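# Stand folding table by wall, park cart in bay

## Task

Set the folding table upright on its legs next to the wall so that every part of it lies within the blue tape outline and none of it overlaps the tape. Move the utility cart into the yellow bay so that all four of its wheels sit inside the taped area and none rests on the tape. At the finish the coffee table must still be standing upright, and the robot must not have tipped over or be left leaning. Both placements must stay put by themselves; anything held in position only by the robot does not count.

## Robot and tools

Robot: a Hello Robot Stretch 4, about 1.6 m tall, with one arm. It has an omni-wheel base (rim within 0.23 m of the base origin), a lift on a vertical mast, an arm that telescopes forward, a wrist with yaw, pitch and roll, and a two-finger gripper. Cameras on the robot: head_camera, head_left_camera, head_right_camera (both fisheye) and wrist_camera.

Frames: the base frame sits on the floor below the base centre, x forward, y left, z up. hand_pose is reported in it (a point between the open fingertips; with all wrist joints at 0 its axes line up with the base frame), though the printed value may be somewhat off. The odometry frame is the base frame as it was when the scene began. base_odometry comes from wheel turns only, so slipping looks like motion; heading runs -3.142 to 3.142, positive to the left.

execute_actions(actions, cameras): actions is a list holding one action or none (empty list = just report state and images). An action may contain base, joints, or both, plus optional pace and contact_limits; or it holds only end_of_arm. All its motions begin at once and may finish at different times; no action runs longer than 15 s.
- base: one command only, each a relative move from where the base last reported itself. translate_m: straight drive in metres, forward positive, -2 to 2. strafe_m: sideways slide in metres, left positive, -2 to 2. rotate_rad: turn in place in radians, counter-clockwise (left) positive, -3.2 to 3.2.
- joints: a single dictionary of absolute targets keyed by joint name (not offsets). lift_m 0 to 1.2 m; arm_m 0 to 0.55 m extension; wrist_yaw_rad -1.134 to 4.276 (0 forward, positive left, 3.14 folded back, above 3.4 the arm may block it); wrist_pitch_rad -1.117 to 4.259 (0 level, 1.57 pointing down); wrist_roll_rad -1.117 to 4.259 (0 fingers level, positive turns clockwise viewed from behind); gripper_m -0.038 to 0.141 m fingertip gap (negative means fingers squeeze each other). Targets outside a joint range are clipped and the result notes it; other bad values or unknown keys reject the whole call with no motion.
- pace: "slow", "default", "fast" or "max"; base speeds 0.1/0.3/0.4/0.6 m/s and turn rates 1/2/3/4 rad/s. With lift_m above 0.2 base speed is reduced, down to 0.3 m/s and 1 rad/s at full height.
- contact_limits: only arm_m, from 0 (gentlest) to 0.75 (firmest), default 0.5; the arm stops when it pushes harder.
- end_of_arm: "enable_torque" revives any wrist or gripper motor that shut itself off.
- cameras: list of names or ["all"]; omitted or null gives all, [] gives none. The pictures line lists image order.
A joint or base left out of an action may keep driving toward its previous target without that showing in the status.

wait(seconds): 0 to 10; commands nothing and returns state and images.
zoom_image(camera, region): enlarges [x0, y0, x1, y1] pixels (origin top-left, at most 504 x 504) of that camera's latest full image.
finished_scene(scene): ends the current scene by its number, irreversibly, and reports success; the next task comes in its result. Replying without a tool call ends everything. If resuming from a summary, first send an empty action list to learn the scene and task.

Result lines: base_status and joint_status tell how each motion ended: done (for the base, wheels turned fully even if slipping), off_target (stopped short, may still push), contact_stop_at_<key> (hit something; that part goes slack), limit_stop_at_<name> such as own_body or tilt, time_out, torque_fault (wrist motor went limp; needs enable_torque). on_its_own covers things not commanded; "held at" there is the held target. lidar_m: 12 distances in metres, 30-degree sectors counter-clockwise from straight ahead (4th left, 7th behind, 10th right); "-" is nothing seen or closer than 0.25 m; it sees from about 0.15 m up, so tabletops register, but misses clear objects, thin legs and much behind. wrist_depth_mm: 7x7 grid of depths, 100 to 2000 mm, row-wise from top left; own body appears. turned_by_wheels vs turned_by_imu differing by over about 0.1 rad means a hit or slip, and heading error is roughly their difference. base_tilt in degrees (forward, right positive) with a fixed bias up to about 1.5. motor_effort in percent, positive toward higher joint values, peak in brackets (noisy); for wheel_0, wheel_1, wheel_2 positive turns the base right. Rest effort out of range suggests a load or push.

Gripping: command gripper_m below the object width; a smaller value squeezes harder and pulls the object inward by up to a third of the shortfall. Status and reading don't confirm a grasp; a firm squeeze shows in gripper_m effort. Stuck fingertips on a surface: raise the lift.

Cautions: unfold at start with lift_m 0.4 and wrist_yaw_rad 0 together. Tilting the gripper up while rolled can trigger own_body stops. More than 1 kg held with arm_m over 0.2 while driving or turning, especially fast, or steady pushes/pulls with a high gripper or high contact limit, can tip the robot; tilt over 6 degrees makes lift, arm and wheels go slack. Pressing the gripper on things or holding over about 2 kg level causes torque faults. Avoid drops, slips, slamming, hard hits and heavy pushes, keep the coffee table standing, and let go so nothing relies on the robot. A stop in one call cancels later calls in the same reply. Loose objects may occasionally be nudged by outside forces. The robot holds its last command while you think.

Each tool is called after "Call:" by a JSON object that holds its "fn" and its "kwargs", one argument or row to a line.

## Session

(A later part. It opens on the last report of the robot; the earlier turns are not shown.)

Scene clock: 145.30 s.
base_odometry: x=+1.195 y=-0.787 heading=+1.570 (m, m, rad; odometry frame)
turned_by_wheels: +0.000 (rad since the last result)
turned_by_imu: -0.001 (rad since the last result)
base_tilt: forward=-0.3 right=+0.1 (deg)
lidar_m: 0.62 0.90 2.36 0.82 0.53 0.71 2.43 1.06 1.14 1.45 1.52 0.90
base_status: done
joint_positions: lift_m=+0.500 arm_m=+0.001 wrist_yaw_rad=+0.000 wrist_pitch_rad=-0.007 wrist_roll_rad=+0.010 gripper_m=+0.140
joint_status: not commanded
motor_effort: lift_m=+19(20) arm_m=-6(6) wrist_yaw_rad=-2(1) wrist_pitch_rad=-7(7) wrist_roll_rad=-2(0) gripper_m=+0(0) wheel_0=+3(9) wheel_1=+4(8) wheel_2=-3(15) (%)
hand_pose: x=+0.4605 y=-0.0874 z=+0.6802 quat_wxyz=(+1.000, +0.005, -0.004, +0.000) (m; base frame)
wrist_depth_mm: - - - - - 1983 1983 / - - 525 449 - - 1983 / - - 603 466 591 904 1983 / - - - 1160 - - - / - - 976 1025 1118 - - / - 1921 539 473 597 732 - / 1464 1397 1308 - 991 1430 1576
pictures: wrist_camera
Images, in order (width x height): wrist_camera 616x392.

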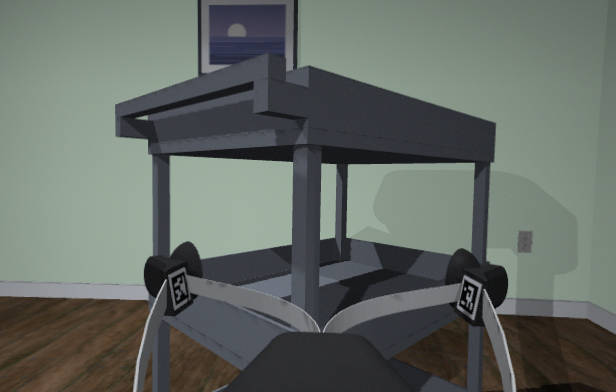

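Call:
{"fn": "execute_actions", "kwargs": {
  "actions": [
    {"base":{"translate_m":0.25},"pace":"slow"}
  ],
  "cameras": ["wrist_camera"]
}}

Call:
{"fn": "execute_actions", "kwargs": {
  "actions": [
    {"joints":{"gripper_m":-0.02}}
  ],
  "cameras": ["wrist_camera"]
}}

Call:
{"fn": "execute_actions", "kwargs": {
  "actions": [
    {"base":{"translate_m":-1.2}}
  ],
  "cameras": ["head_camera"]
}}

Scene clock: 152.60 s.
base_odometry: x=+1.195 y=-0.537 heading=+1.570 (m, m, rad; odometry frame)
turned_by_wheels: +0.000 (rad since the last result)
turned_by_imu: -0.002 (rad since the last result)
base_tilt: forward=-0.5 right=+0.1 (deg)
lidar_m: 0.36 0.55 2.34 1.72 0.68 0.68 2.70 1.25 1.50 1.43 1.48 0.52
base_status: done
joint_positions: lift_m=+0.500 arm_m=+0.001 wrist_yaw_rad=+0.000 wrist_pitch_rad=-0.007 wrist_roll_rad=+0.010 gripper_m=+0.140
joint_status: not commanded
motor_effort: lift_m=+19(19) arm_m=-6(6) wrist_yaw_rad=-1(1) wrist_pitch_rad=-7(8) wrist_roll_rad=-2(1) gripper_m=+0(1) wheel_0=+4(5) wheel_1=+5(7) wheel_2=-5(10) (%)
hand_pose: x=+0.4605 y=-0.0874 z=+0.6802 quat_wxyz=(+1.000, +0.005, -0.004, +0.000) (m; base frame)
wrist_depth_mm: 320 306 175 199 257 1756 1708 / 449 329 230 203 260 370 1756 / 1921 433 404 211 377 433 1756 / 1983 1863 1921 213 1808 1808 1756 / 1921 1921 1863 216 1808 1808 1808 / 1921 569 640 211 647 504 1756 / 1366 469 525 - 535 439 1464
pictures: wrist_camera
Images, in order (width x height): wrist_camera 616x392.

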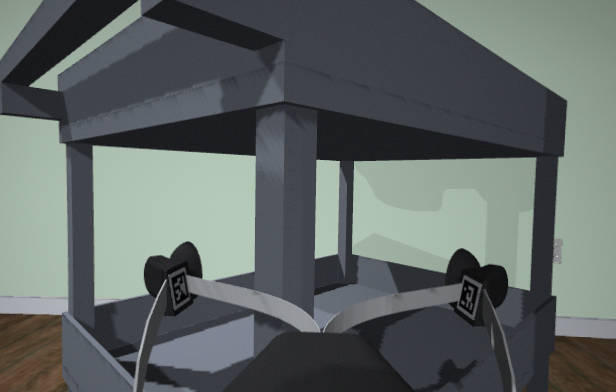

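Scene clock: 155.10 s.
base_odometry: x=+1.195 y=-0.537 heading=+1.570 (m, m, rad; odometry frame)
turned_by_wheels: +0.000 (rad since the last result)
turned_by_imu: -0.001 (rad since the last result)
base_tilt: forward=-0.3 right=-0.1 (deg)
lidar_m: 0.36 0.55 2.36 1.72 0.67 0.69 2.70 1.24 1.48 1.44 1.50 0.48
base_status: not commanded
joint_positions: lift_m=+0.500 arm_m=+0.001 wrist_yaw_rad=+0.001 wrist_pitch_rad=-0.007 wrist_roll_rad=+0.010 gripper_m=-0.019
joint_status: all done
motor_effort: lift_m=+19(19) arm_m=-6(6) wrist_yaw_rad=-4(21) wrist_pitch_rad=-7(7) wrist_roll_rad=+0(0) gripper_m=-18(19) wheel_0=+3(5) wheel_1=+4(5) wheel_2=-3(5) (%)
hand_pose: x=+0.4606 y=-0.0871 z=+0.6802 quat_wxyz=(+1.000, +0.005, -0.004, +0.001) (m; base frame)
wrist_depth_mm: 314 296 229 176 217 342 1756 / 439 330 239 190 220 325 1756 / 1921 430 407 198 375 387 1756 / 1921 1921 1863 200 1863 1756 1756 / 1983 1921 1863 202 1808 1808 1756 / 1921 564 188 200 186 668 1808 / 1366 469 525 - 535 399 1464
pictures: wrist_camera
Images, in order (width x height): wrist_camera 616x392.

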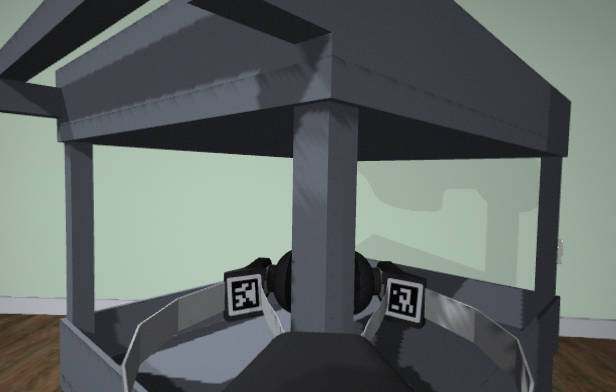

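Scene clock: 160.60 s.
base_odometry: x=+1.194 y=-1.737 heading=+1.570 (m, m, rad; odometry frame)
turned_by_wheels: -0.001 (rad since the last result)
turned_by_imu: -0.004 (rad since the last result)
base_tilt: forward=-0.5 right=+0.1 (deg)
lidar_m: 0.36 0.49 0.51 0.58 1.44 1.53 1.46 0.93 0.68 0.65 1.51 0.47
base_status: done
joint_positions: lift_m=+0.500 arm_m=+0.001 wrist_yaw_rad=-0.003 wrist_pitch_rad=-0.007 wrist_roll_rad=+0.010 gripper_m=-0.020
joint_status: not commanded
motor_effort: lift_m=+19(19) arm_m=-6(6) wrist_yaw_rad=+6(17) wrist_pitch_rad=-6(9) wrist_roll_rad=+1(0) gripper_m=-16(20) wheel_0=-5(10) wheel_1=-5(9) wheel_2=+2(19) (%)
hand_pose: x=+0.4603 y=-0.0882 z=+0.6802 quat_wxyz=(+1.000, +0.005, -0.004, -0.001) (m; base frame)
wrist_depth_mm: 293 248 210 174 238 - - / 304 251 212 186 244 - - / 459 433 410 195 375 - - / - - - 196 - - - / - - - 198 - - - / - 585 186 196 185 732 - / 477 492 521 - 539 466 1537
pictures: head_camera
Images, in order (width x height): head_camera 420x560.

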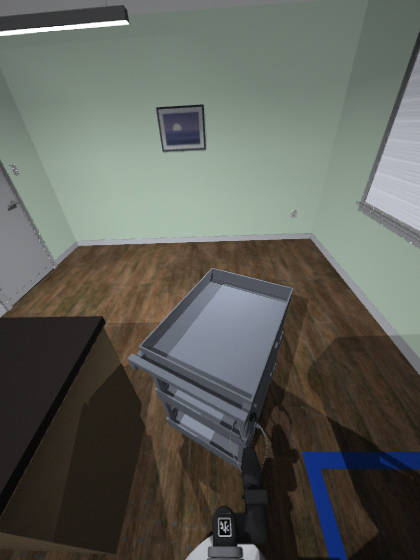

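Call:
{"fn": "execute_actions", "kwargs": {
  "actions": [
    {"base":{"strafe_m":-0.2},"pace":"slow"}
  ],
  "cameras": []
}}

Call:
{"fn": "execute_actions", "kwargs": {
  "actions": [
    {"base":{"translate_m":-1.15}}
  ],
  "cameras": ["head_left_camera"]
}}

Scene clock: 167.50 s.
base_odometry: x=+1.393 y=-1.737 heading=+1.570 (m, m, rad; odometry frame)
turned_by_wheels: +0.000 (rad since the last result)
turned_by_imu: -0.002 (rad since the last result)
base_tilt: forward=-0.5 right=+0.0 (deg)
lidar_m: 0.33 0.37 0.70 0.69 1.60 1.55 1.49 0.65 0.46 0.45 0.49 1.80
base_status: done
joint_positions: lift_m=+0.500 arm_m=+0.001 wrist_yaw_rad=+0.003 wrist_pitch_rad=-0.007 wrist_roll_rad=+0.010 gripper_m=-0.020
joint_status: not commanded
motor_effort: lift_m=+19(19) arm_m=-6(6) wrist_yaw_rad=-9(22) wrist_pitch_rad=-6(7) wrist_roll_rad=+1(0) gripper_m=-11(16) wheel_0=+5(11) wheel_1=-4(12) wheel_2=+0(0) (%)
hand_pose: x=+0.4607 y=-0.0866 z=+0.6802 quat_wxyz=(+1.000, +0.005, -0.004, +0.001) (m; base frame)
wrist_depth_mm: 188 180 172 165 - - 1863 / 191 182 175 168 - - 1863 / 462 430 410 175 - - 1863 / - - - 176 - - 1808 / - - - 177 - - 1808 / 609 676 186 178 187 - 1863 / 508 496 521 - 1499 1397 1537
pictures: none
No camera images: the call's "cameras" was empty. Leave "cameras" out to get every camera's image.

Scene clock: 172.83 s.
base_odometry: x=+1.392 y=-2.887 heading=+1.570 (m, m, rad; odometry frame)
turned_by_wheels: +0.000 (rad since the last result)
turned_by_imu: -0.001 (rad since the last result)
base_tilt: forward=-0.5 right=+0.0 (deg)
lidar_m: 0.36 0.53 1.49 1.27 0.47 0.34 0.32 0.34 0.46 0.46 0.44 0.43
base_status: done
joint_positions: lift_m=+0.500 arm_m=+0.001 wrist_yaw_rad=+0.000 wrist_pitch_rad=-0.007 wrist_roll_rad=+0.010 gripper_m=-0.020
joint_status: not commanded
motor_effort: lift_m=+19(19) arm_m=-6(6) wrist_yaw_rad=-1(24) wrist_pitch_rad=-7(8) wrist_roll_rad=+0(2) gripper_m=-10(16) wheel_0=-5(8) wheel_1=-4(10) wheel_2=+5(15) (%)
hand_pose: x=+0.4604 y=-0.0875 z=+0.6802 quat_wxyz=(+1.000, +0.005, -0.004, +0.000) (m; base frame)
wrist_depth_mm: 297 273 206 160 190 293 1863 / 407 277 207 170 198 300 1661 / 449 430 410 175 370 368 1618 / 1098 1499 - 176 - - 615 / 1118 1537 - 177 - - 1618 / 1118 597 183 178 185 683 1618 / 504 496 525 - 539 442 1397
pictures: head_left_camera
Images, in order (width x height): head_left_camera 420x672.

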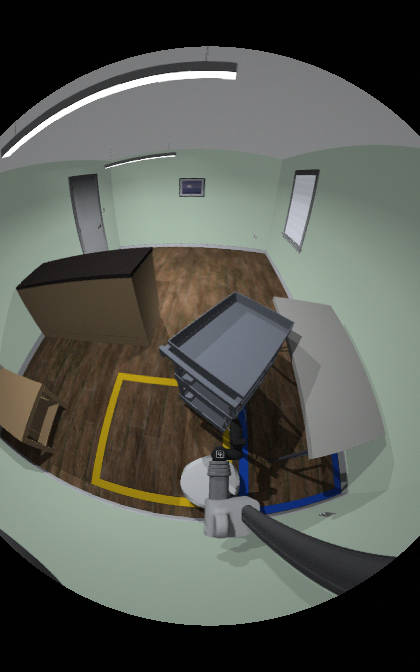

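Call:
{"fn": "execute_actions", "kwargs": {
  "actions": [
    {"base":{"strafe_m":0.8}}
  ],
  "cameras": ["head_left_camera"]
}}

Scene clock: 179.53 s.
base_odometry: x=+0.592 y=-2.886 heading=+1.570 (m, m, rad; odometry frame)
turned_by_wheels: +0.000 (rad since the last result)
turned_by_imu: -0.003 (rad since the last result)
base_tilt: forward=-0.5 right=+0.1 (deg)
lidar_m: 0.39 1.35 0.68 0.62 0.47 0.32 0.31 0.33 0.45 0.56 0.38 0.37
base_status: done
joint_positions: lift_m=+0.500 arm_m=+0.001 wrist_yaw_rad=+0.000 wrist_pitch_rad=-0.008 wrist_roll_rad=+0.010 gripper_m=-0.020
joint_status: not commanded
motor_effort: lift_m=+19(19) arm_m=-6(6) wrist_yaw_rad=-1(20) wrist_pitch_rad=-7(7) wrist_roll_rad=+1(0) gripper_m=-8(11) wheel_0=-2(14) wheel_1=+2(13) wheel_2=+0(3) (%)
hand_pose: x=+0.4604 y=-0.0875 z=+0.6803 quat_wxyz=(+1.000, +0.005, -0.004, +0.000) (m; base frame)
wrist_depth_mm: - - 195 163 142 126 118 / - - - 167 151 149 158 / 1098 1098 1078 172 373 364 357 / 1118 1098 1078 173 - - - / 1118 1098 1078 175 - - - / 1118 1118 183 175 185 544 - / 1160 1138 1118 - 449 484 492
pictures: head_left_camera
Images, in order (width x height): head_left_camera 420x672.

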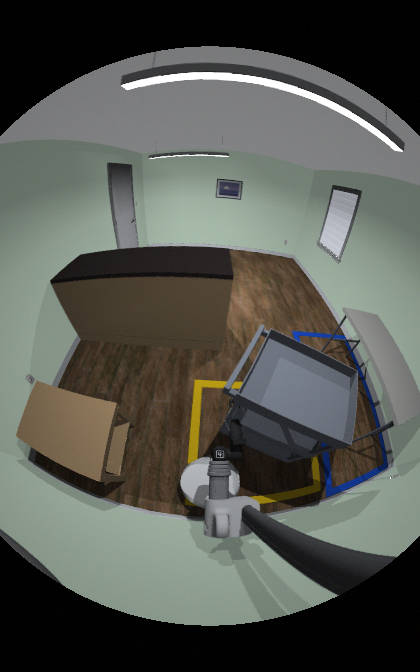

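Call:
{"fn": "execute_actions", "kwargs": {
  "actions": [
    {"joints":{"gripper_m":0.14}}
  ],
  "cameras": []
}}

Call:
{"fn": "execute_actions", "kwargs": {
  "actions": [
    {"base":{"translate_m":-0.06},"pace":"slow"}
  ],
  "cameras": ["wrist_camera"]
}}

Call:
{"fn": "execute_actions", "kwargs": {
  "actions": [
    {"base":{"strafe_m":0.25},"pace":"slow"}
  ],
  "cameras": []
}}

Call:
{"fn": "execute_actions", "kwargs": {
  "actions": [
    {"base":{"translate_m":0.9},"joints":{"wrist_yaw_rad":3.14}}
  ],
  "cameras": []
}}

Call:
{"fn": "execute_actions", "kwargs": {
  "actions": [
    {"base":{"rotate_rad":-2.2}}
  ],
  "cameras": ["head_camera"]
}}

Scene clock: 190.00 s.
base_odometry: x=+0.592 y=-2.886 heading=+1.570 (m, m, rad; odometry frame)
turned_by_wheels: +0.000 (rad since the last result)
turned_by_imu: -0.002 (rad since the last result)
base_tilt: forward=-0.6 right=+0.0 (deg)
lidar_m: 0.40 1.34 0.67 0.63 0.47 0.32 0.30 0.33 0.46 0.55 0.38 0.36
base_status: not commanded
joint_positions: lift_m=+0.500 arm_m=+0.001 wrist_yaw_rad=-0.001 wrist_pitch_rad=-0.008 wrist_roll_rad=+0.010 gripper_m=+0.140
joint_status: all done
motor_effort: lift_m=+19(19) arm_m=-5(6) wrist_yaw_rad=+0(2) wrist_pitch_rad=-6(7) wrist_roll_rad=+0(2) gripper_m=-1(8) wheel_0=-2(2) wheel_1=+2(2) wheel_2=+0(0) (%)
hand_pose: x=+0.4603 y=-0.0876 z=+0.6803 quat_wxyz=(+1.000, +0.005, -0.004, +0.000) (m; base frame)
wrist_depth_mm: - - 198 165 144 128 120 / - - - 170 151 149 158 / 1098 1078 1078 175 373 364 359 / 1098 1098 1078 176 - - - / 1138 1098 1098 178 - - - / 1138 1118 1078 174 1808 488 - / 1138 1138 1118 - 449 512 492
pictures: none
No camera images: the call's "cameras" was empty. Leave "cameras" out to get every camera's image.

Scene clock: 191.83 s.
base_odometry: x=+0.592 y=-2.946 heading=+1.569 (m, m, rad; odometry frame)
turned_by_wheels: +0.000 (rad since the last result)
turned_by_imu: -0.001 (rad since the last result)
base_tilt: forward=-0.2 right=+0.1 (deg)
lidar_m: 0.44 1.43 0.67 0.64 0.38 0.26 0.25 0.28 0.37 1.11 0.44 0.43
base_status: done
joint_positions: lift_m=+0.500 arm_m=+0.001 wrist_yaw_rad=-0.001 wrist_pitch_rad=-0.008 wrist_roll_rad=+0.010 gripper_m=+0.140
joint_status: not commanded
motor_effort: lift_m=+19(19) arm_m=-6(5) wrist_yaw_rad=+0(0) wrist_pitch_rad=-6(7) wrist_roll_rad=+0(1) gripper_m=+0(2) wheel_0=-4(6) wheel_1=-5(6) wheel_2=+5(12) (%)
hand_pose: x=+0.4603 y=-0.0876 z=+0.6803 quat_wxyz=(+1.000, +0.005, -0.004, +0.000) (m; base frame)
wrist_depth_mm: - - 265 225 196 175 161 / - - - 228 198 179 165 / 1160 1160 1138 238 377 364 357 / 1160 1160 1138 241 - - - / 1160 1160 1160 244 - - - / 1182 1182 1160 236 564 574 - / 1205 1205 1160 - 504 539 521
pictures: wrist_camera
Images, in order (width x height): wrist_camera 616x392.

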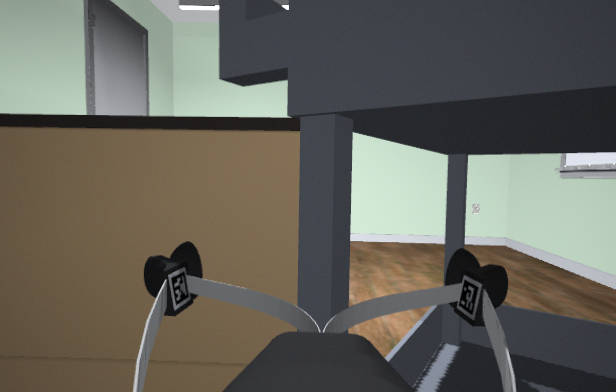

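Scene clock: 195.47 s.
base_odometry: x=+0.342 y=-2.945 heading=+1.569 (m, m, rad; odometry frame)
turned_by_wheels: +0.000 (rad since the last result)
turned_by_imu: +0.000 (rad since the last result)
base_tilt: forward=-0.5 right=+0.0 (deg)
lidar_m: 1.35 0.57 0.41 0.38 0.37 0.26 0.25 0.27 0.37 0.80 0.58 0.54
base_status: done
joint_positions: lift_m=+0.500 arm_m=+0.001 wrist_yaw_rad=+0.000 wrist_pitch_rad=-0.008 wrist_roll_rad=+0.010 gripper_m=+0.140
joint_status: not commanded
motor_effort: lift_m=+19(19) arm_m=-6(5) wrist_yaw_rad=-1(29) wrist_pitch_rad=-7(7) wrist_roll_rad=+0(1) gripper_m=+0(2) wheel_0=-5(7) wheel_1=+3(11) wheel_2=+0(4) (%)
hand_pose: x=+0.4603 y=-0.0875 z=+0.6803 quat_wxyz=(+1.000, +0.005, -0.004, +0.000) (m; base frame)
wrist_depth_mm: - - - - - - - / - - - - - - - / 1182 1160 1138 1118 1098 - - / 1182 1160 1138 1138 1118 - - / 1182 1182 1138 1160 1118 - - / 1182 1182 1160 1160 1118 1808 - / 1229 1182 1182 - 1138 1499 1537
pictures: none
No camera images: the call's "cameras" was empty. Leave "cameras" out to get every camera's image.

Scene clock: 199.97 s.
base_odometry: x=+0.343 y=-2.045 heading=+1.569 (m, m, rad; odometry frame)
turned_by_wheels: +0.000 (rad since the last result)
turned_by_imu: -0.001 (rad since the last result)
base_tilt: forward=-0.4 right=+0.0 (deg)
lidar_m: 0.43 0.47 0.65 1.45 0.56 0.57 1.16 0.43 0.40 0.43 1.56 0.47
base_status: done
joint_positions: lift_m=+0.500 arm_m=+0.001 wrist_yaw_rad=+3.140 wrist_pitch_rad=-0.008 wrist_roll_rad=+0.010 gripper_m=+0.140
joint_status: all done
motor_effort: lift_m=+19(19) arm_m=-5(5) wrist_yaw_rad=+0(4) wrist_pitch_rad=-6(6) wrist_roll_rad=+0(0) gripper_m=+3(1) wheel_0=+3(11) wheel_1=+5(7) wheel_2=-4(11) (%)
hand_pose: x=-0.1165 y=+0.0880 z=+0.6803 quat_wxyz=(+0.001, +0.004, +0.005, +1.000) (m; base frame)
wrist_depth_mm: - 140 140 1255 1229 1229 1205 / - 109 140 1255 1229 1229 1205 / - 116 142 1281 1255 1255 1229 / 145 144 250 1281 1281 1229 1229 / 226 1308 1308 1308 1255 1255 1229 / 227 1336 1308 1308 1255 723 866 / 228 1336 1308 - 1281 991 603
pictures: none
No camera images: the call's "cameras" was empty. Leave "cameras" out to get every camera's image.

Scene clock: 202.33 s.
base_odometry: x=+0.344 y=-2.045 heading=-0.630 (m, m, rad; odometry frame)
turned_by_wheels: -2.199 (rad since the last result)
turned_by_imu: -2.238 (rad since the last result)
base_tilt: forward=-0.4 right=+0.1 (deg)
lidar_m: 0.40 0.42 1.54 0.48 0.45 0.46 0.59 1.35 0.62 0.55 1.16 0.45
base_status: done
joint_positions: lift_m=+0.500 arm_m=+0.001 wrist_yaw_rad=+3.140 wrist_pitch_rad=-0.008 wrist_roll_rad=+0.010 gripper_m=+0.140
joint_status: not commanded
motor_effort: lift_m=+19(19) arm_m=-5(5) wrist_yaw_rad=-1(0) wrist_pitch_rad=-6(6) wrist_roll_rad=+1(0) gripper_m=-1(1) wheel_0=+3(11) wheel_1=+3(10) wheel_2=+4(10) (%)
hand_pose: x=-0.1165 y=+0.0880 z=+0.6803 quat_wxyz=(+0.001, +0.004, +0.005, +1.000) (m; base frame)
wrist_depth_mm: - 139 140 1863 - - 424 / - 109 140 1863 640 484 410 / - 116 142 798 615 484 407 / 145 144 250 842 615 488 407 / 225 1464 1229 842 621 462 410 / 226 1464 1160 768 574 449 413 / 229 1430 1336 - 574 488 413
pictures: head_camera
Images, in order (width x height): head_camera 420x560.

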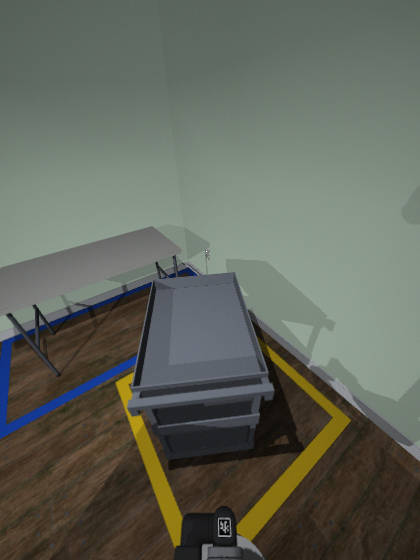

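Call:
{"fn": "execute_actions", "kwargs": {
  "actions": [
    {"base":{"translate_m":-0.2},"joints":{"lift_m":0.68,"wrist_yaw_rad":0,"wrist_roll_rad":1.57}}
  ],
  "cameras": ["wrist_camera","head_right_camera"]
}}

Scene clock: 211.83 s.
base_odometry: x=+0.182 y=-1.928 heading=-0.630 (m, m, rad; odometry frame)
turned_by_wheels: +0.000 (rad since the last result)
turned_by_imu: -0.002 (rad since the last result)
base_tilt: forward=-0.7 right=+0.0 (deg)
lidar_m: 0.60 0.61 0.54 0.36 0.32 0.34 0.45 1.02 0.79 0.54 0.69 1.31
base_status: done
joint_positions: lift_m=+0.680 arm_m=+0.001 wrist_yaw_rad=+0.001 wrist_pitch_rad=-0.007 wrist_roll_rad=+1.570 gripper_m=+0.140
joint_status: all done
motor_effort: lift_m=+20(22) arm_m=-5(5) wrist_yaw_rad=-4(9) wrist_pitch_rad=-7(6) wrist_roll_rad=+1(7) gripper_m=+1(0) wheel_0=-4(9) wheel_1=-4(9) wheel_2=+3(10) (%)
hand_pose: x=+0.4604 y=-0.0872 z=+0.8601 quat_wxyz=(+0.707, +0.707, -0.002, +0.003) (m; base frame)
wrist_depth_mm: 1205 1160 1138 1138 1118 1118 1098 / 1366 1336 1336 1308 1308 1281 1229 / 1661 1618 1576 1537 1537 1537 1308 / 1983 - 1983 1808 469 768 466 / - - - - 1060 820 597 / - - - 402 459 213 591 / - - - - - 866 591
pictures: head_right_camera, wrist_camera
Images, in order (width x height): head_right_camera 420x672, wrist_camera 616x392.

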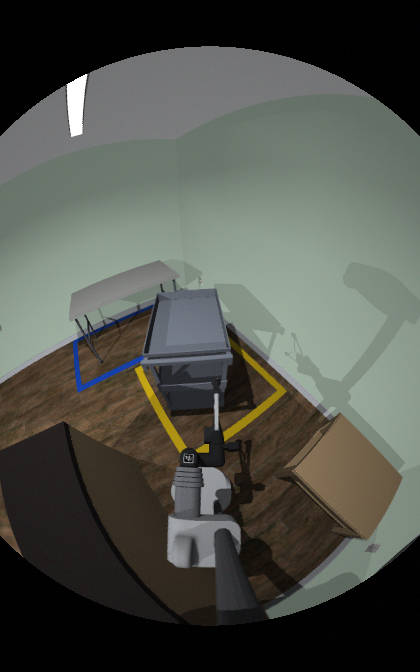

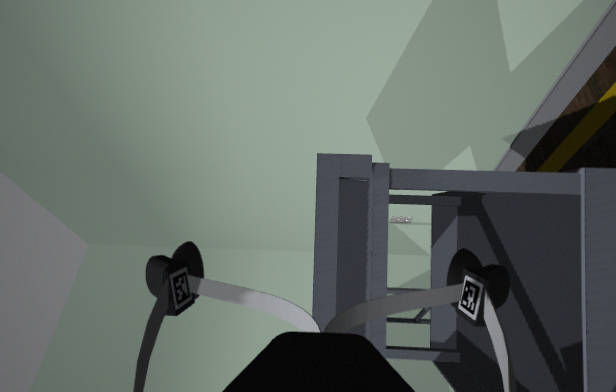

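Call:
{"fn": "execute_actions", "kwargs": {
  "actions": [
    {"joints":{"arm_m":0.2,"gripper_m":0.08}}
  ],
  "cameras": ["wrist_camera"]
}}

Call:
{"fn": "execute_actions", "kwargs": {
  "actions": [
    {"joints":{"gripper_m":-0.03}}
  ],
  "cameras": ["wrist_camera"]
}}

Call:
{"fn": "execute_actions", "kwargs": {
  "actions": [
    {"base":{"strafe_m":-0.2},"pace":"slow"}
  ],
  "cameras": ["head_camera"]
}}

Scene clock: 218.83 s.
base_odometry: x=+0.182 y=-1.928 heading=-0.630 (m, m, rad; odometry frame)
turned_by_wheels: +0.000 (rad since the last result)
turned_by_imu: -0.002 (rad since the last result)
base_tilt: forward=-0.5 right=+0.1 (deg)
lidar_m: 0.60 0.61 0.55 0.36 0.30 0.34 0.45 0.99 0.80 0.56 0.67 1.28
base_status: not commanded
joint_positions: lift_m=+0.680 arm_m=+0.199 wrist_yaw_rad=+0.000 wrist_pitch_rad=-0.007 wrist_roll_rad=+1.570 gripper_m=+0.080
joint_status: all done
motor_effort: lift_m=+20(20) arm_m=+7(6) wrist_yaw_rad=-2(4) wrist_pitch_rad=-7(7) wrist_roll_rad=+0(2) gripper_m=-1(0) wheel_0=-4(4) wheel_1=-5(5) wheel_2=+3(4) (%)
hand_pose: x=+0.6582 y=-0.0874 z=+0.8601 quat_wxyz=(+0.707, +0.707, -0.003, +0.003) (m; base frame)
wrist_depth_mm: 1060 1042 1008 991 991 991 991 / 1205 1205 1182 1182 1138 1138 1138 / 1464 1397 1397 1336 1255 1366 1255 / 1863 1756 1756 1576 267 273 273 / - - - 209 267 854 591 / - - - 207 216 759 585 / - - - - 262 759 574
pictures: wrist_camera
Images, in order (width x height): wrist_camera 616x392.

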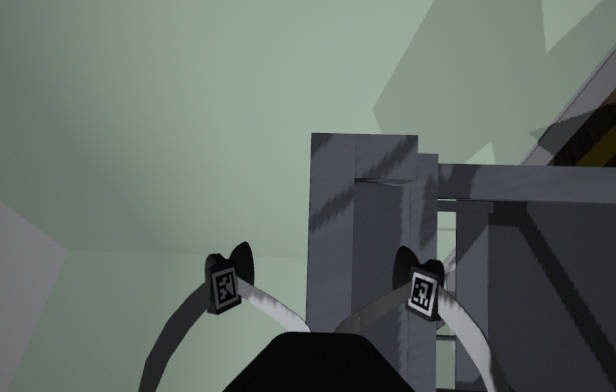

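Scene clock: 220.63 s.
base_odometry: x=+0.182 y=-1.928 heading=-0.630 (m, m, rad; odometry frame)
turned_by_wheels: +0.000 (rad since the last result)
turned_by_imu: -0.001 (rad since the last result)
base_tilt: forward=-0.5 right=+0.1 (deg)
lidar_m: 0.60 0.60 0.54 0.35 0.32 0.34 0.44 1.00 0.81 0.54 0.68 0.66
base_status: not commanded
joint_positions: lift_m=+0.680 arm_m=+0.199 wrist_yaw_rad=+0.003 wrist_pitch_rad=-0.004 wrist_roll_rad=+1.570 gripper_m=-0.029
joint_status: all done
motor_effort: lift_m=+20(20) arm_m=+4(7) wrist_yaw_rad=-10(10) wrist_pitch_rad=-15(15) wrist_roll_rad=+0(2) gripper_m=-18(21) wheel_0=-4(4) wheel_1=-5(5) wheel_2=+3(3) (%)
hand_pose: x=+0.6588 y=-0.0866 z=+0.8593 quat_wxyz=(+0.707, +0.707, -0.001, +0.003) (m; base frame)
wrist_depth_mm: 1042 1042 1008 1008 991 991 976 / 1229 1229 1182 1160 1160 1160 1138 / 1499 1464 1430 1308 260 1308 1255 / 1808 1756 1756 202 259 265 264 / - - - 200 258 854 585 / - - 185 200 183 750 580 / - 1983 - - 256 798 574
pictures: wrist_camera
Images, in order (width x height): wrist_camera 616x392.

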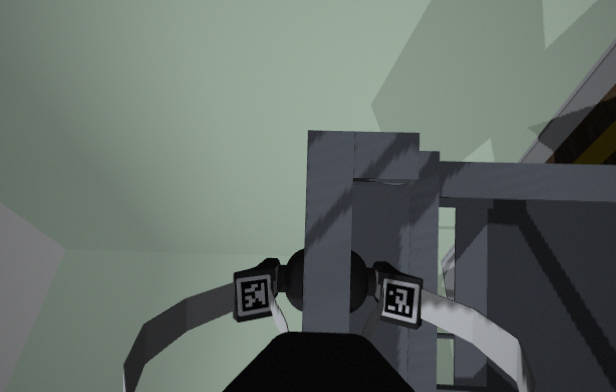

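Scene clock: 223.77 s.
base_odometry: x=+0.064 y=-2.089 heading=-0.630 (m, m, rad; odometry frame)
turned_by_wheels: +0.000 (rad since the last result)
turned_by_imu: +0.000 (rad since the last result)
base_tilt: forward=-0.5 right=+0.0 (deg)
lidar_m: 0.56 0.54 0.81 0.52 0.48 0.51 0.68 1.15 0.52 0.37 0.36 1.13
base_status: done
joint_positions: lift_m=+0.680 arm_m=+0.199 wrist_yaw_rad=+0.004 wrist_pitch_rad=-0.005 wrist_roll_rad=+1.570 gripper_m=-0.030
joint_status: not commanded
motor_effort: lift_m=+20(20) arm_m=+4(5) wrist_yaw_rad=-13(27) wrist_pitch_rad=-15(15) wrist_roll_rad=-1(0) gripper_m=-19(19) wheel_0=+7(15) wheel_1=-4(9) wheel_2=+0(5) (%)
hand_pose: x=+0.6589 y=-0.0863 z=+0.8594 quat_wxyz=(+0.707, +0.707, +0.000, +0.003) (m; base frame)
wrist_depth_mm: 866 854 842 831 820 820 809 / 1008 976 976 960 960 946 931 / 1205 1205 1160 1118 1078 1138 1098 / 1537 1499 1464 216 268 278 278 / - - 1921 206 263 1576 574 / - - 185 196 183 750 585 / - - - - 242 778 569
pictures: head_camera
Images, in order (width x height): head_camera 420x560.

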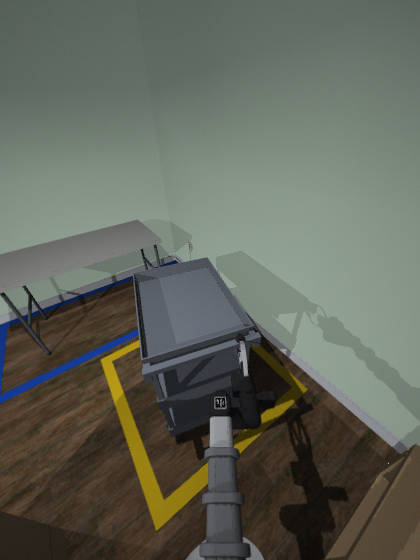

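Call:
{"fn": "execute_actions", "kwargs": {
  "actions": [
    {"joints":{"arm_m":0.27},"pace":"slow"}
  ],
  "cameras": []
}}

Call:
{"fn": "execute_actions", "kwargs": {
  "actions": [
    {"joints":{"gripper_m":0.1}}
  ],
  "cameras": []
}}

Call:
{"fn": "execute_actions", "kwargs": {
  "actions": [
    {"joints":{"arm_m":0}}
  ],
  "cameras": []
}}

Call:
{"fn": "execute_actions", "kwargs": {
  "actions": [
    {"joints":{"wrist_yaw_rad":3.14,"wrist_roll_rad":0},"base":{"rotate_rad":0.63}}
  ],
  "cameras": ["head_camera"]
}}

Call:
{"fn": "execute_actions", "kwargs": {
  "actions": [
    {"base":{"strafe_m":0.22}}
  ],
  "cameras": []
}}

Call:
{"fn": "execute_actions", "kwargs": {
  "actions": [
    {"base":{"translate_m":1.3}}
  ],
  "cameras": []
}}

Call:
{"fn": "execute_actions", "kwargs": {
  "actions": [
    {"base":{"strafe_m":0.3}}
  ],
  "cameras": []
}}

Call:
{"fn": "execute_actions", "kwargs": {
  "actions": [
    {"base":{"rotate_rad":-1.57}}
  ],
  "cameras": ["head_camera"]
}}

Scene clock: 236.13 s.
base_odometry: x=+0.064 y=-2.089 heading=-0.630 (m, m, rad; odometry frame)
turned_by_wheels: +0.000 (rad since the last result)
turned_by_imu: -0.002 (rad since the last result)
base_tilt: forward=-0.5 right=+0.0 (deg)
lidar_m: 0.58 0.59 0.80 0.54 0.48 0.49 0.66 1.16 0.54 0.37 0.35 1.13
base_status: not commanded
joint_positions: lift_m=+0.680 arm_m=+0.269 wrist_yaw_rad=-0.005 wrist_pitch_rad=-0.005 wrist_roll_rad=+1.570 gripper_m=-0.030
joint_status: all done
motor_effort: lift_m=+20(20) arm_m=+8(8) wrist_yaw_rad=+13(13) wrist_pitch_rad=-13(14) wrist_roll_rad=+0(1) gripper_m=-17(17) wheel_0=+4(7) wheel_1=-5(4) wheel_2=+0(0) (%)
hand_pose: x=+0.7275 y=-0.0889 z=+0.8595 quat_wxyz=(+0.707, +0.707, -0.004, +0.000) (m; base frame)
wrist_depth_mm: 809 798 788 778 768 759 759 / 946 931 917 904 891 878 866 / 1118 1098 1098 1008 976 1042 1042 / 1397 1366 1366 214 268 279 278 / 1863 1808 1756 202 259 1576 549 / - - 185 191 184 732 591 / - - - - 234 750 569
pictures: none
No camera images: the call's "cameras" was empty. Leave "cameras" out to get every camera's image.

Scene clock: 238.13 s.
base_odometry: x=+0.064 y=-2.089 heading=-0.630 (m, m, rad; odometry frame)
turned_by_wheels: +0.000 (rad since the last result)
turned_by_imu: -0.001 (rad since the last result)
base_tilt: forward=-0.3 right=+0.0 (deg)
lidar_m: 0.59 0.57 0.79 0.53 0.49 0.51 0.66 1.17 0.53 0.35 0.36 1.12
base_status: not commanded
joint_positions: lift_m=+0.680 arm_m=+0.269 wrist_yaw_rad=-0.001 wrist_pitch_rad=-0.007 wrist_roll_rad=+1.570 gripper_m=+0.100
joint_status: all done
motor_effort: lift_m=+20(20) arm_m=+7(8) wrist_yaw_rad=+0(14) wrist_pitch_rad=-8(13) wrist_roll_rad=+1(0) gripper_m=-1(14) wheel_0=+4(3) wheel_1=-4(5) wheel_2=+0(0) (%)
hand_pose: x=+0.7282 y=-0.0876 z=+0.8600 quat_wxyz=(+0.707, +0.707, -0.003, +0.002) (m; base frame)
wrist_depth_mm: 820 809 788 778 778 778 768 / 946 917 917 917 904 891 891 / 1118 1098 1098 1008 225 1042 1042 / 1397 1366 1366 1229 268 282 279 / 1863 1863 1708 204 259 1576 634 / - - - 191 241 715 591 / - - - - 235 707 574
pictures: none
No camera images: the call's "cameras" was empty. Leave "cameras" out to get every camera's image.

Scene clock: 240.07 s.
base_odometry: x=+0.064 y=-2.089 heading=-0.630 (m, m, rad; odometry frame)
turned_by_wheels: +0.000 (rad since the last result)
turned_by_imu: -0.001 (rad since the last result)
base_tilt: forward=-0.5 right=-0.1 (deg)
lidar_m: 0.58 0.58 0.79 0.51 0.49 0.52 0.64 1.17 0.56 0.37 0.36 1.13
base_status: not commanded
joint_positions: lift_m=+0.680 arm_m=+0.001 wrist_yaw_rad=+0.000 wrist_pitch_rad=-0.007 wrist_roll_rad=+1.570 gripper_m=+0.100
joint_status: all done
motor_effort: lift_m=+20(20) arm_m=-7(7) wrist_yaw_rad=-1(0) wrist_pitch_rad=-7(7) wrist_roll_rad=+1(0) gripper_m=-1(0) wheel_0=+3(4) wheel_1=-5(5) wheel_2=+0(0) (%)
hand_pose: x=+0.4605 y=-0.0874 z=+0.8601 quat_wxyz=(+0.707, +0.707, -0.003, +0.002) (m; base frame)
wrist_depth_mm: 991 991 960 946 946 931 917 / 1160 1138 1118 1098 1098 1078 1060 / 1366 1366 1336 1308 1281 1281 1229 / 1708 1708 1661 1499 544 707 530 / - - - 1863 1060 820 508 / - - - 433 488 759 544 / - - - - - 778 591
pictures: none
No camera images: the call's "cameras" was empty. Leave "cameras" out to get every camera's image.

Scene clock: 242.50 s.
base_odometry: x=+0.064 y=-2.089 heading=-0.001 (m, m, rad; odometry frame)
turned_by_wheels: +0.629 (rad since the last result)
turned_by_imu: +0.639 (rad since the last result)
base_tilt: forward=-0.4 right=+0.0 (deg)
lidar_m: 0.58 0.72 0.51 0.49 0.53 0.73 1.18 0.49 0.36 0.46 0.72 0.58
base_status: done
joint_positions: lift_m=+0.680 arm_m=+0.001 wrist_yaw_rad=+3.139 wrist_pitch_rad=-0.007 wrist_roll_rad=+0.000 gripper_m=+0.100
joint_status: all done
motor_effort: lift_m=+20(20) arm_m=-6(6) wrist_yaw_rad=+0(6) wrist_pitch_rad=-7(8) wrist_roll_rad=-1(5) gripper_m=+0(2) wheel_0=-4(10) wheel_1=-3(11) wheel_2=-3(9) (%)
hand_pose: x=-0.1163 y=+0.0881 z=+0.8601 quat_wxyz=(+0.001, +0.004, +0.000, +1.000) (m; base frame)
wrist_depth_mm: - 121 140 1281 1255 1229 1229 / - 108 140 1281 1255 1255 1255 / - 116 142 1255 1281 1255 1255 / 146 144 285 1308 1281 1118 778 / 225 1336 1336 1308 1308 946 676 / 227 1366 1336 1336 1308 866 654 / 229 931 1336 - 1281 904 647
pictures: head_camera
Images, in order (width x height): head_camera 420x560.

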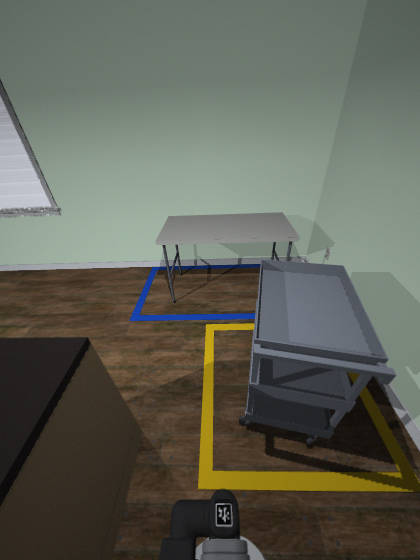

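Scene clock: 244.53 s.
base_odometry: x=+0.065 y=-1.869 heading=-0.001 (m, m, rad; odometry frame)
turned_by_wheels: +0.000 (rad since the last result)
turned_by_imu: +0.000 (rad since the last result)
base_tilt: forward=-0.4 right=+0.3 (deg)
lidar_m: 1.78 0.40 0.29 0.27 0.29 0.39 1.18 0.79 0.58 0.55 0.77 0.68
base_status: done
joint_positions: lift_m=+0.680 arm_m=+0.001 wrist_yaw_rad=+3.140 wrist_pitch_rad=-0.007 wrist_roll_rad=+0.000 gripper_m=+0.100
joint_status: not commanded
motor_effort: lift_m=+20(20) arm_m=-6(6) wrist_yaw_rad=-1(0) wrist_pitch_rad=-5(7) wrist_roll_rad=-2(1) gripper_m=+1(1) wheel_0=-2(13) wheel_1=+3(11) wheel_2=+0(1) (%)
hand_pose: x=-0.1163 y=+0.0880 z=+0.8601 quat_wxyz=(+0.001, +0.004, +0.000, +1.000) (m; base frame)
wrist_depth_mm: - 121 140 1281 1255 1255 1229 / - 108 140 1308 1255 1255 1229 / - 116 142 1308 1281 1255 1255 / 146 144 285 1308 1255 585 373 / 224 1336 1336 1308 1118 452 330 / 227 1366 1308 1308 798 415 329 / 229 1336 1366 - 788 433 329
pictures: none
No camera images: the call's "cameras" was empty. Leave "cameras" out to get every camera's image.

Scene clock: 250.33 s.
base_odometry: x=+1.365 y=-1.870 heading=-0.001 (m, m, rad; odometry frame)
turned_by_wheels: +0.000 (rad since the last result)
turned_by_imu: -0.002 (rad since the last result)
base_tilt: forward=-0.4 right=+0.0 (deg)
lidar_m: 0.47 0.49 1.84 3.41 0.95 0.70 1.11 0.59 0.47 0.48 0.68 0.51
base_status: done
joint_positions: lift_m=+0.680 arm_m=+0.001 wrist_yaw_rad=+3.140 wrist_pitch_rad=-0.007 wrist_roll_rad=+0.000 gripper_m=+0.100
joint_status: not commanded
motor_effort: lift_m=+20(20) arm_m=-6(6) wrist_yaw_rad=-1(0) wrist_pitch_rad=-7(8) wrist_roll_rad=+0(1) gripper_m=-1(1) wheel_0=+2(9) wheel_1=+3(9) wheel_2=-2(12) (%)
hand_pose: x=-0.1163 y=+0.0880 z=+0.8601 quat_wxyz=(+0.001, +0.004, +0.000, +1.000) (m; base frame)
wrist_depth_mm: - 121 140 - - - - / - 108 140 - - - - / - 116 142 - - - - / 146 144 285 - 1281 768 750 / 225 1983 - - 1025 768 759 / 227 1576 - - 778 768 768 / 229 1618 1863 - 788 778 768
pictures: none
No camera images: the call's "cameras" was empty. Leave "cameras" out to get every camera's image.

Scene clock: 252.67 s.
base_odometry: x=+1.365 y=-1.570 heading=-0.001 (m, m, rad; odometry frame)
turned_by_wheels: +0.000 (rad since the last result)
turned_by_imu: +0.001 (rad since the last result)
base_tilt: forward=-0.4 right=+0.1 (deg)
lidar_m: 0.49 1.31 1.83 3.08 3.26 0.68 0.66 0.96 0.76 0.77 0.68 0.52
base_status: done
joint_positions: lift_m=+0.680 arm_m=+0.001 wrist_yaw_rad=+3.140 wrist_pitch_rad=-0.007 wrist_roll_rad=+0.000 gripper_m=+0.100
joint_status: not commanded
motor_effort: lift_m=+20(20) arm_m=-6(6) wrist_yaw_rad=-1(1) wrist_pitch_rad=-7(7) wrist_roll_rad=-1(0) gripper_m=-1(0) wheel_0=-1(10) wheel_1=+2(14) wheel_2=+0(2) (%)
hand_pose: x=-0.1163 y=+0.0880 z=+0.8601 quat_wxyz=(+0.001, +0.004, +0.000, +1.000) (m; base frame)
wrist_depth_mm: - 121 140 - - - - / - 108 140 - - - - / - 116 142 - - - - / 145 144 285 778 768 750 - / 225 - - 778 768 759 - / 227 - - 788 778 759 - / 229 1708 1808 - 778 768 1863
pictures: none
No camera images: the call's "cameras" was empty. Leave "cameras" out to get every camera's image.

Scene clock: 254.73 s.
base_odometry: x=+1.365 y=-1.570 heading=-1.570 (m, m, rad; odometry frame)
turned_by_wheels: -1.569 (rad since the last result)
turned_by_imu: -1.597 (rad since the last result)
base_tilt: forward=-0.4 right=+0.1 (deg)
lidar_m: 0.75 0.69 0.49 0.48 1.35 1.81 3.15 3.20 0.68 0.64 0.92 0.77
base_status: done
joint_positions: lift_m=+0.680 arm_m=+0.001 wrist_yaw_rad=+3.140 wrist_pitch_rad=-0.007 wrist_roll_rad=+0.000 gripper_m=+0.100
joint_status: not commanded
motor_effort: lift_m=+20(20) arm_m=-6(6) wrist_yaw_rad=+0(1) wrist_pitch_rad=-7(7) wrist_roll_rad=-1(1) gripper_m=-1(1) wheel_0=+3(8) wheel_1=+3(11) wheel_2=+5(10) (%)
hand_pose: x=-0.1163 y=+0.0880 z=+0.8601 quat_wxyz=(+0.001, +0.004, +0.000, +1.000) (m; base frame)
wrist_depth_mm: - 121 140 - - - 1921 / - 108 141 - - - 1921 / - 116 142 - - - 1921 / 146 144 283 - - - 1863 / 225 - - - - - 1863 / 227 - - - - - 1921 / 229 1708 1808 - 1863 1808 1756
pictures: head_camera
Images, in order (width x height): head_camera 420x560.

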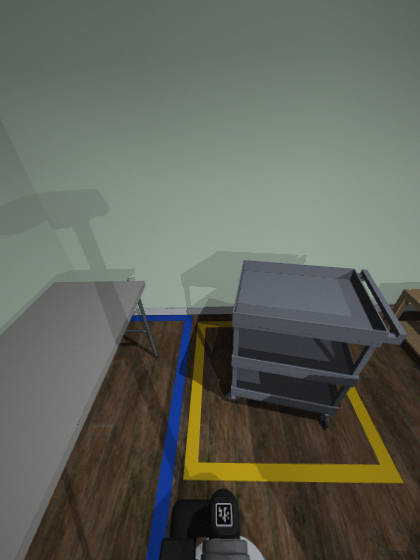

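Call:
{"fn": "finished_scene", "kwargs": {
  "scene": 1
}}

The scene is finished: the task was done.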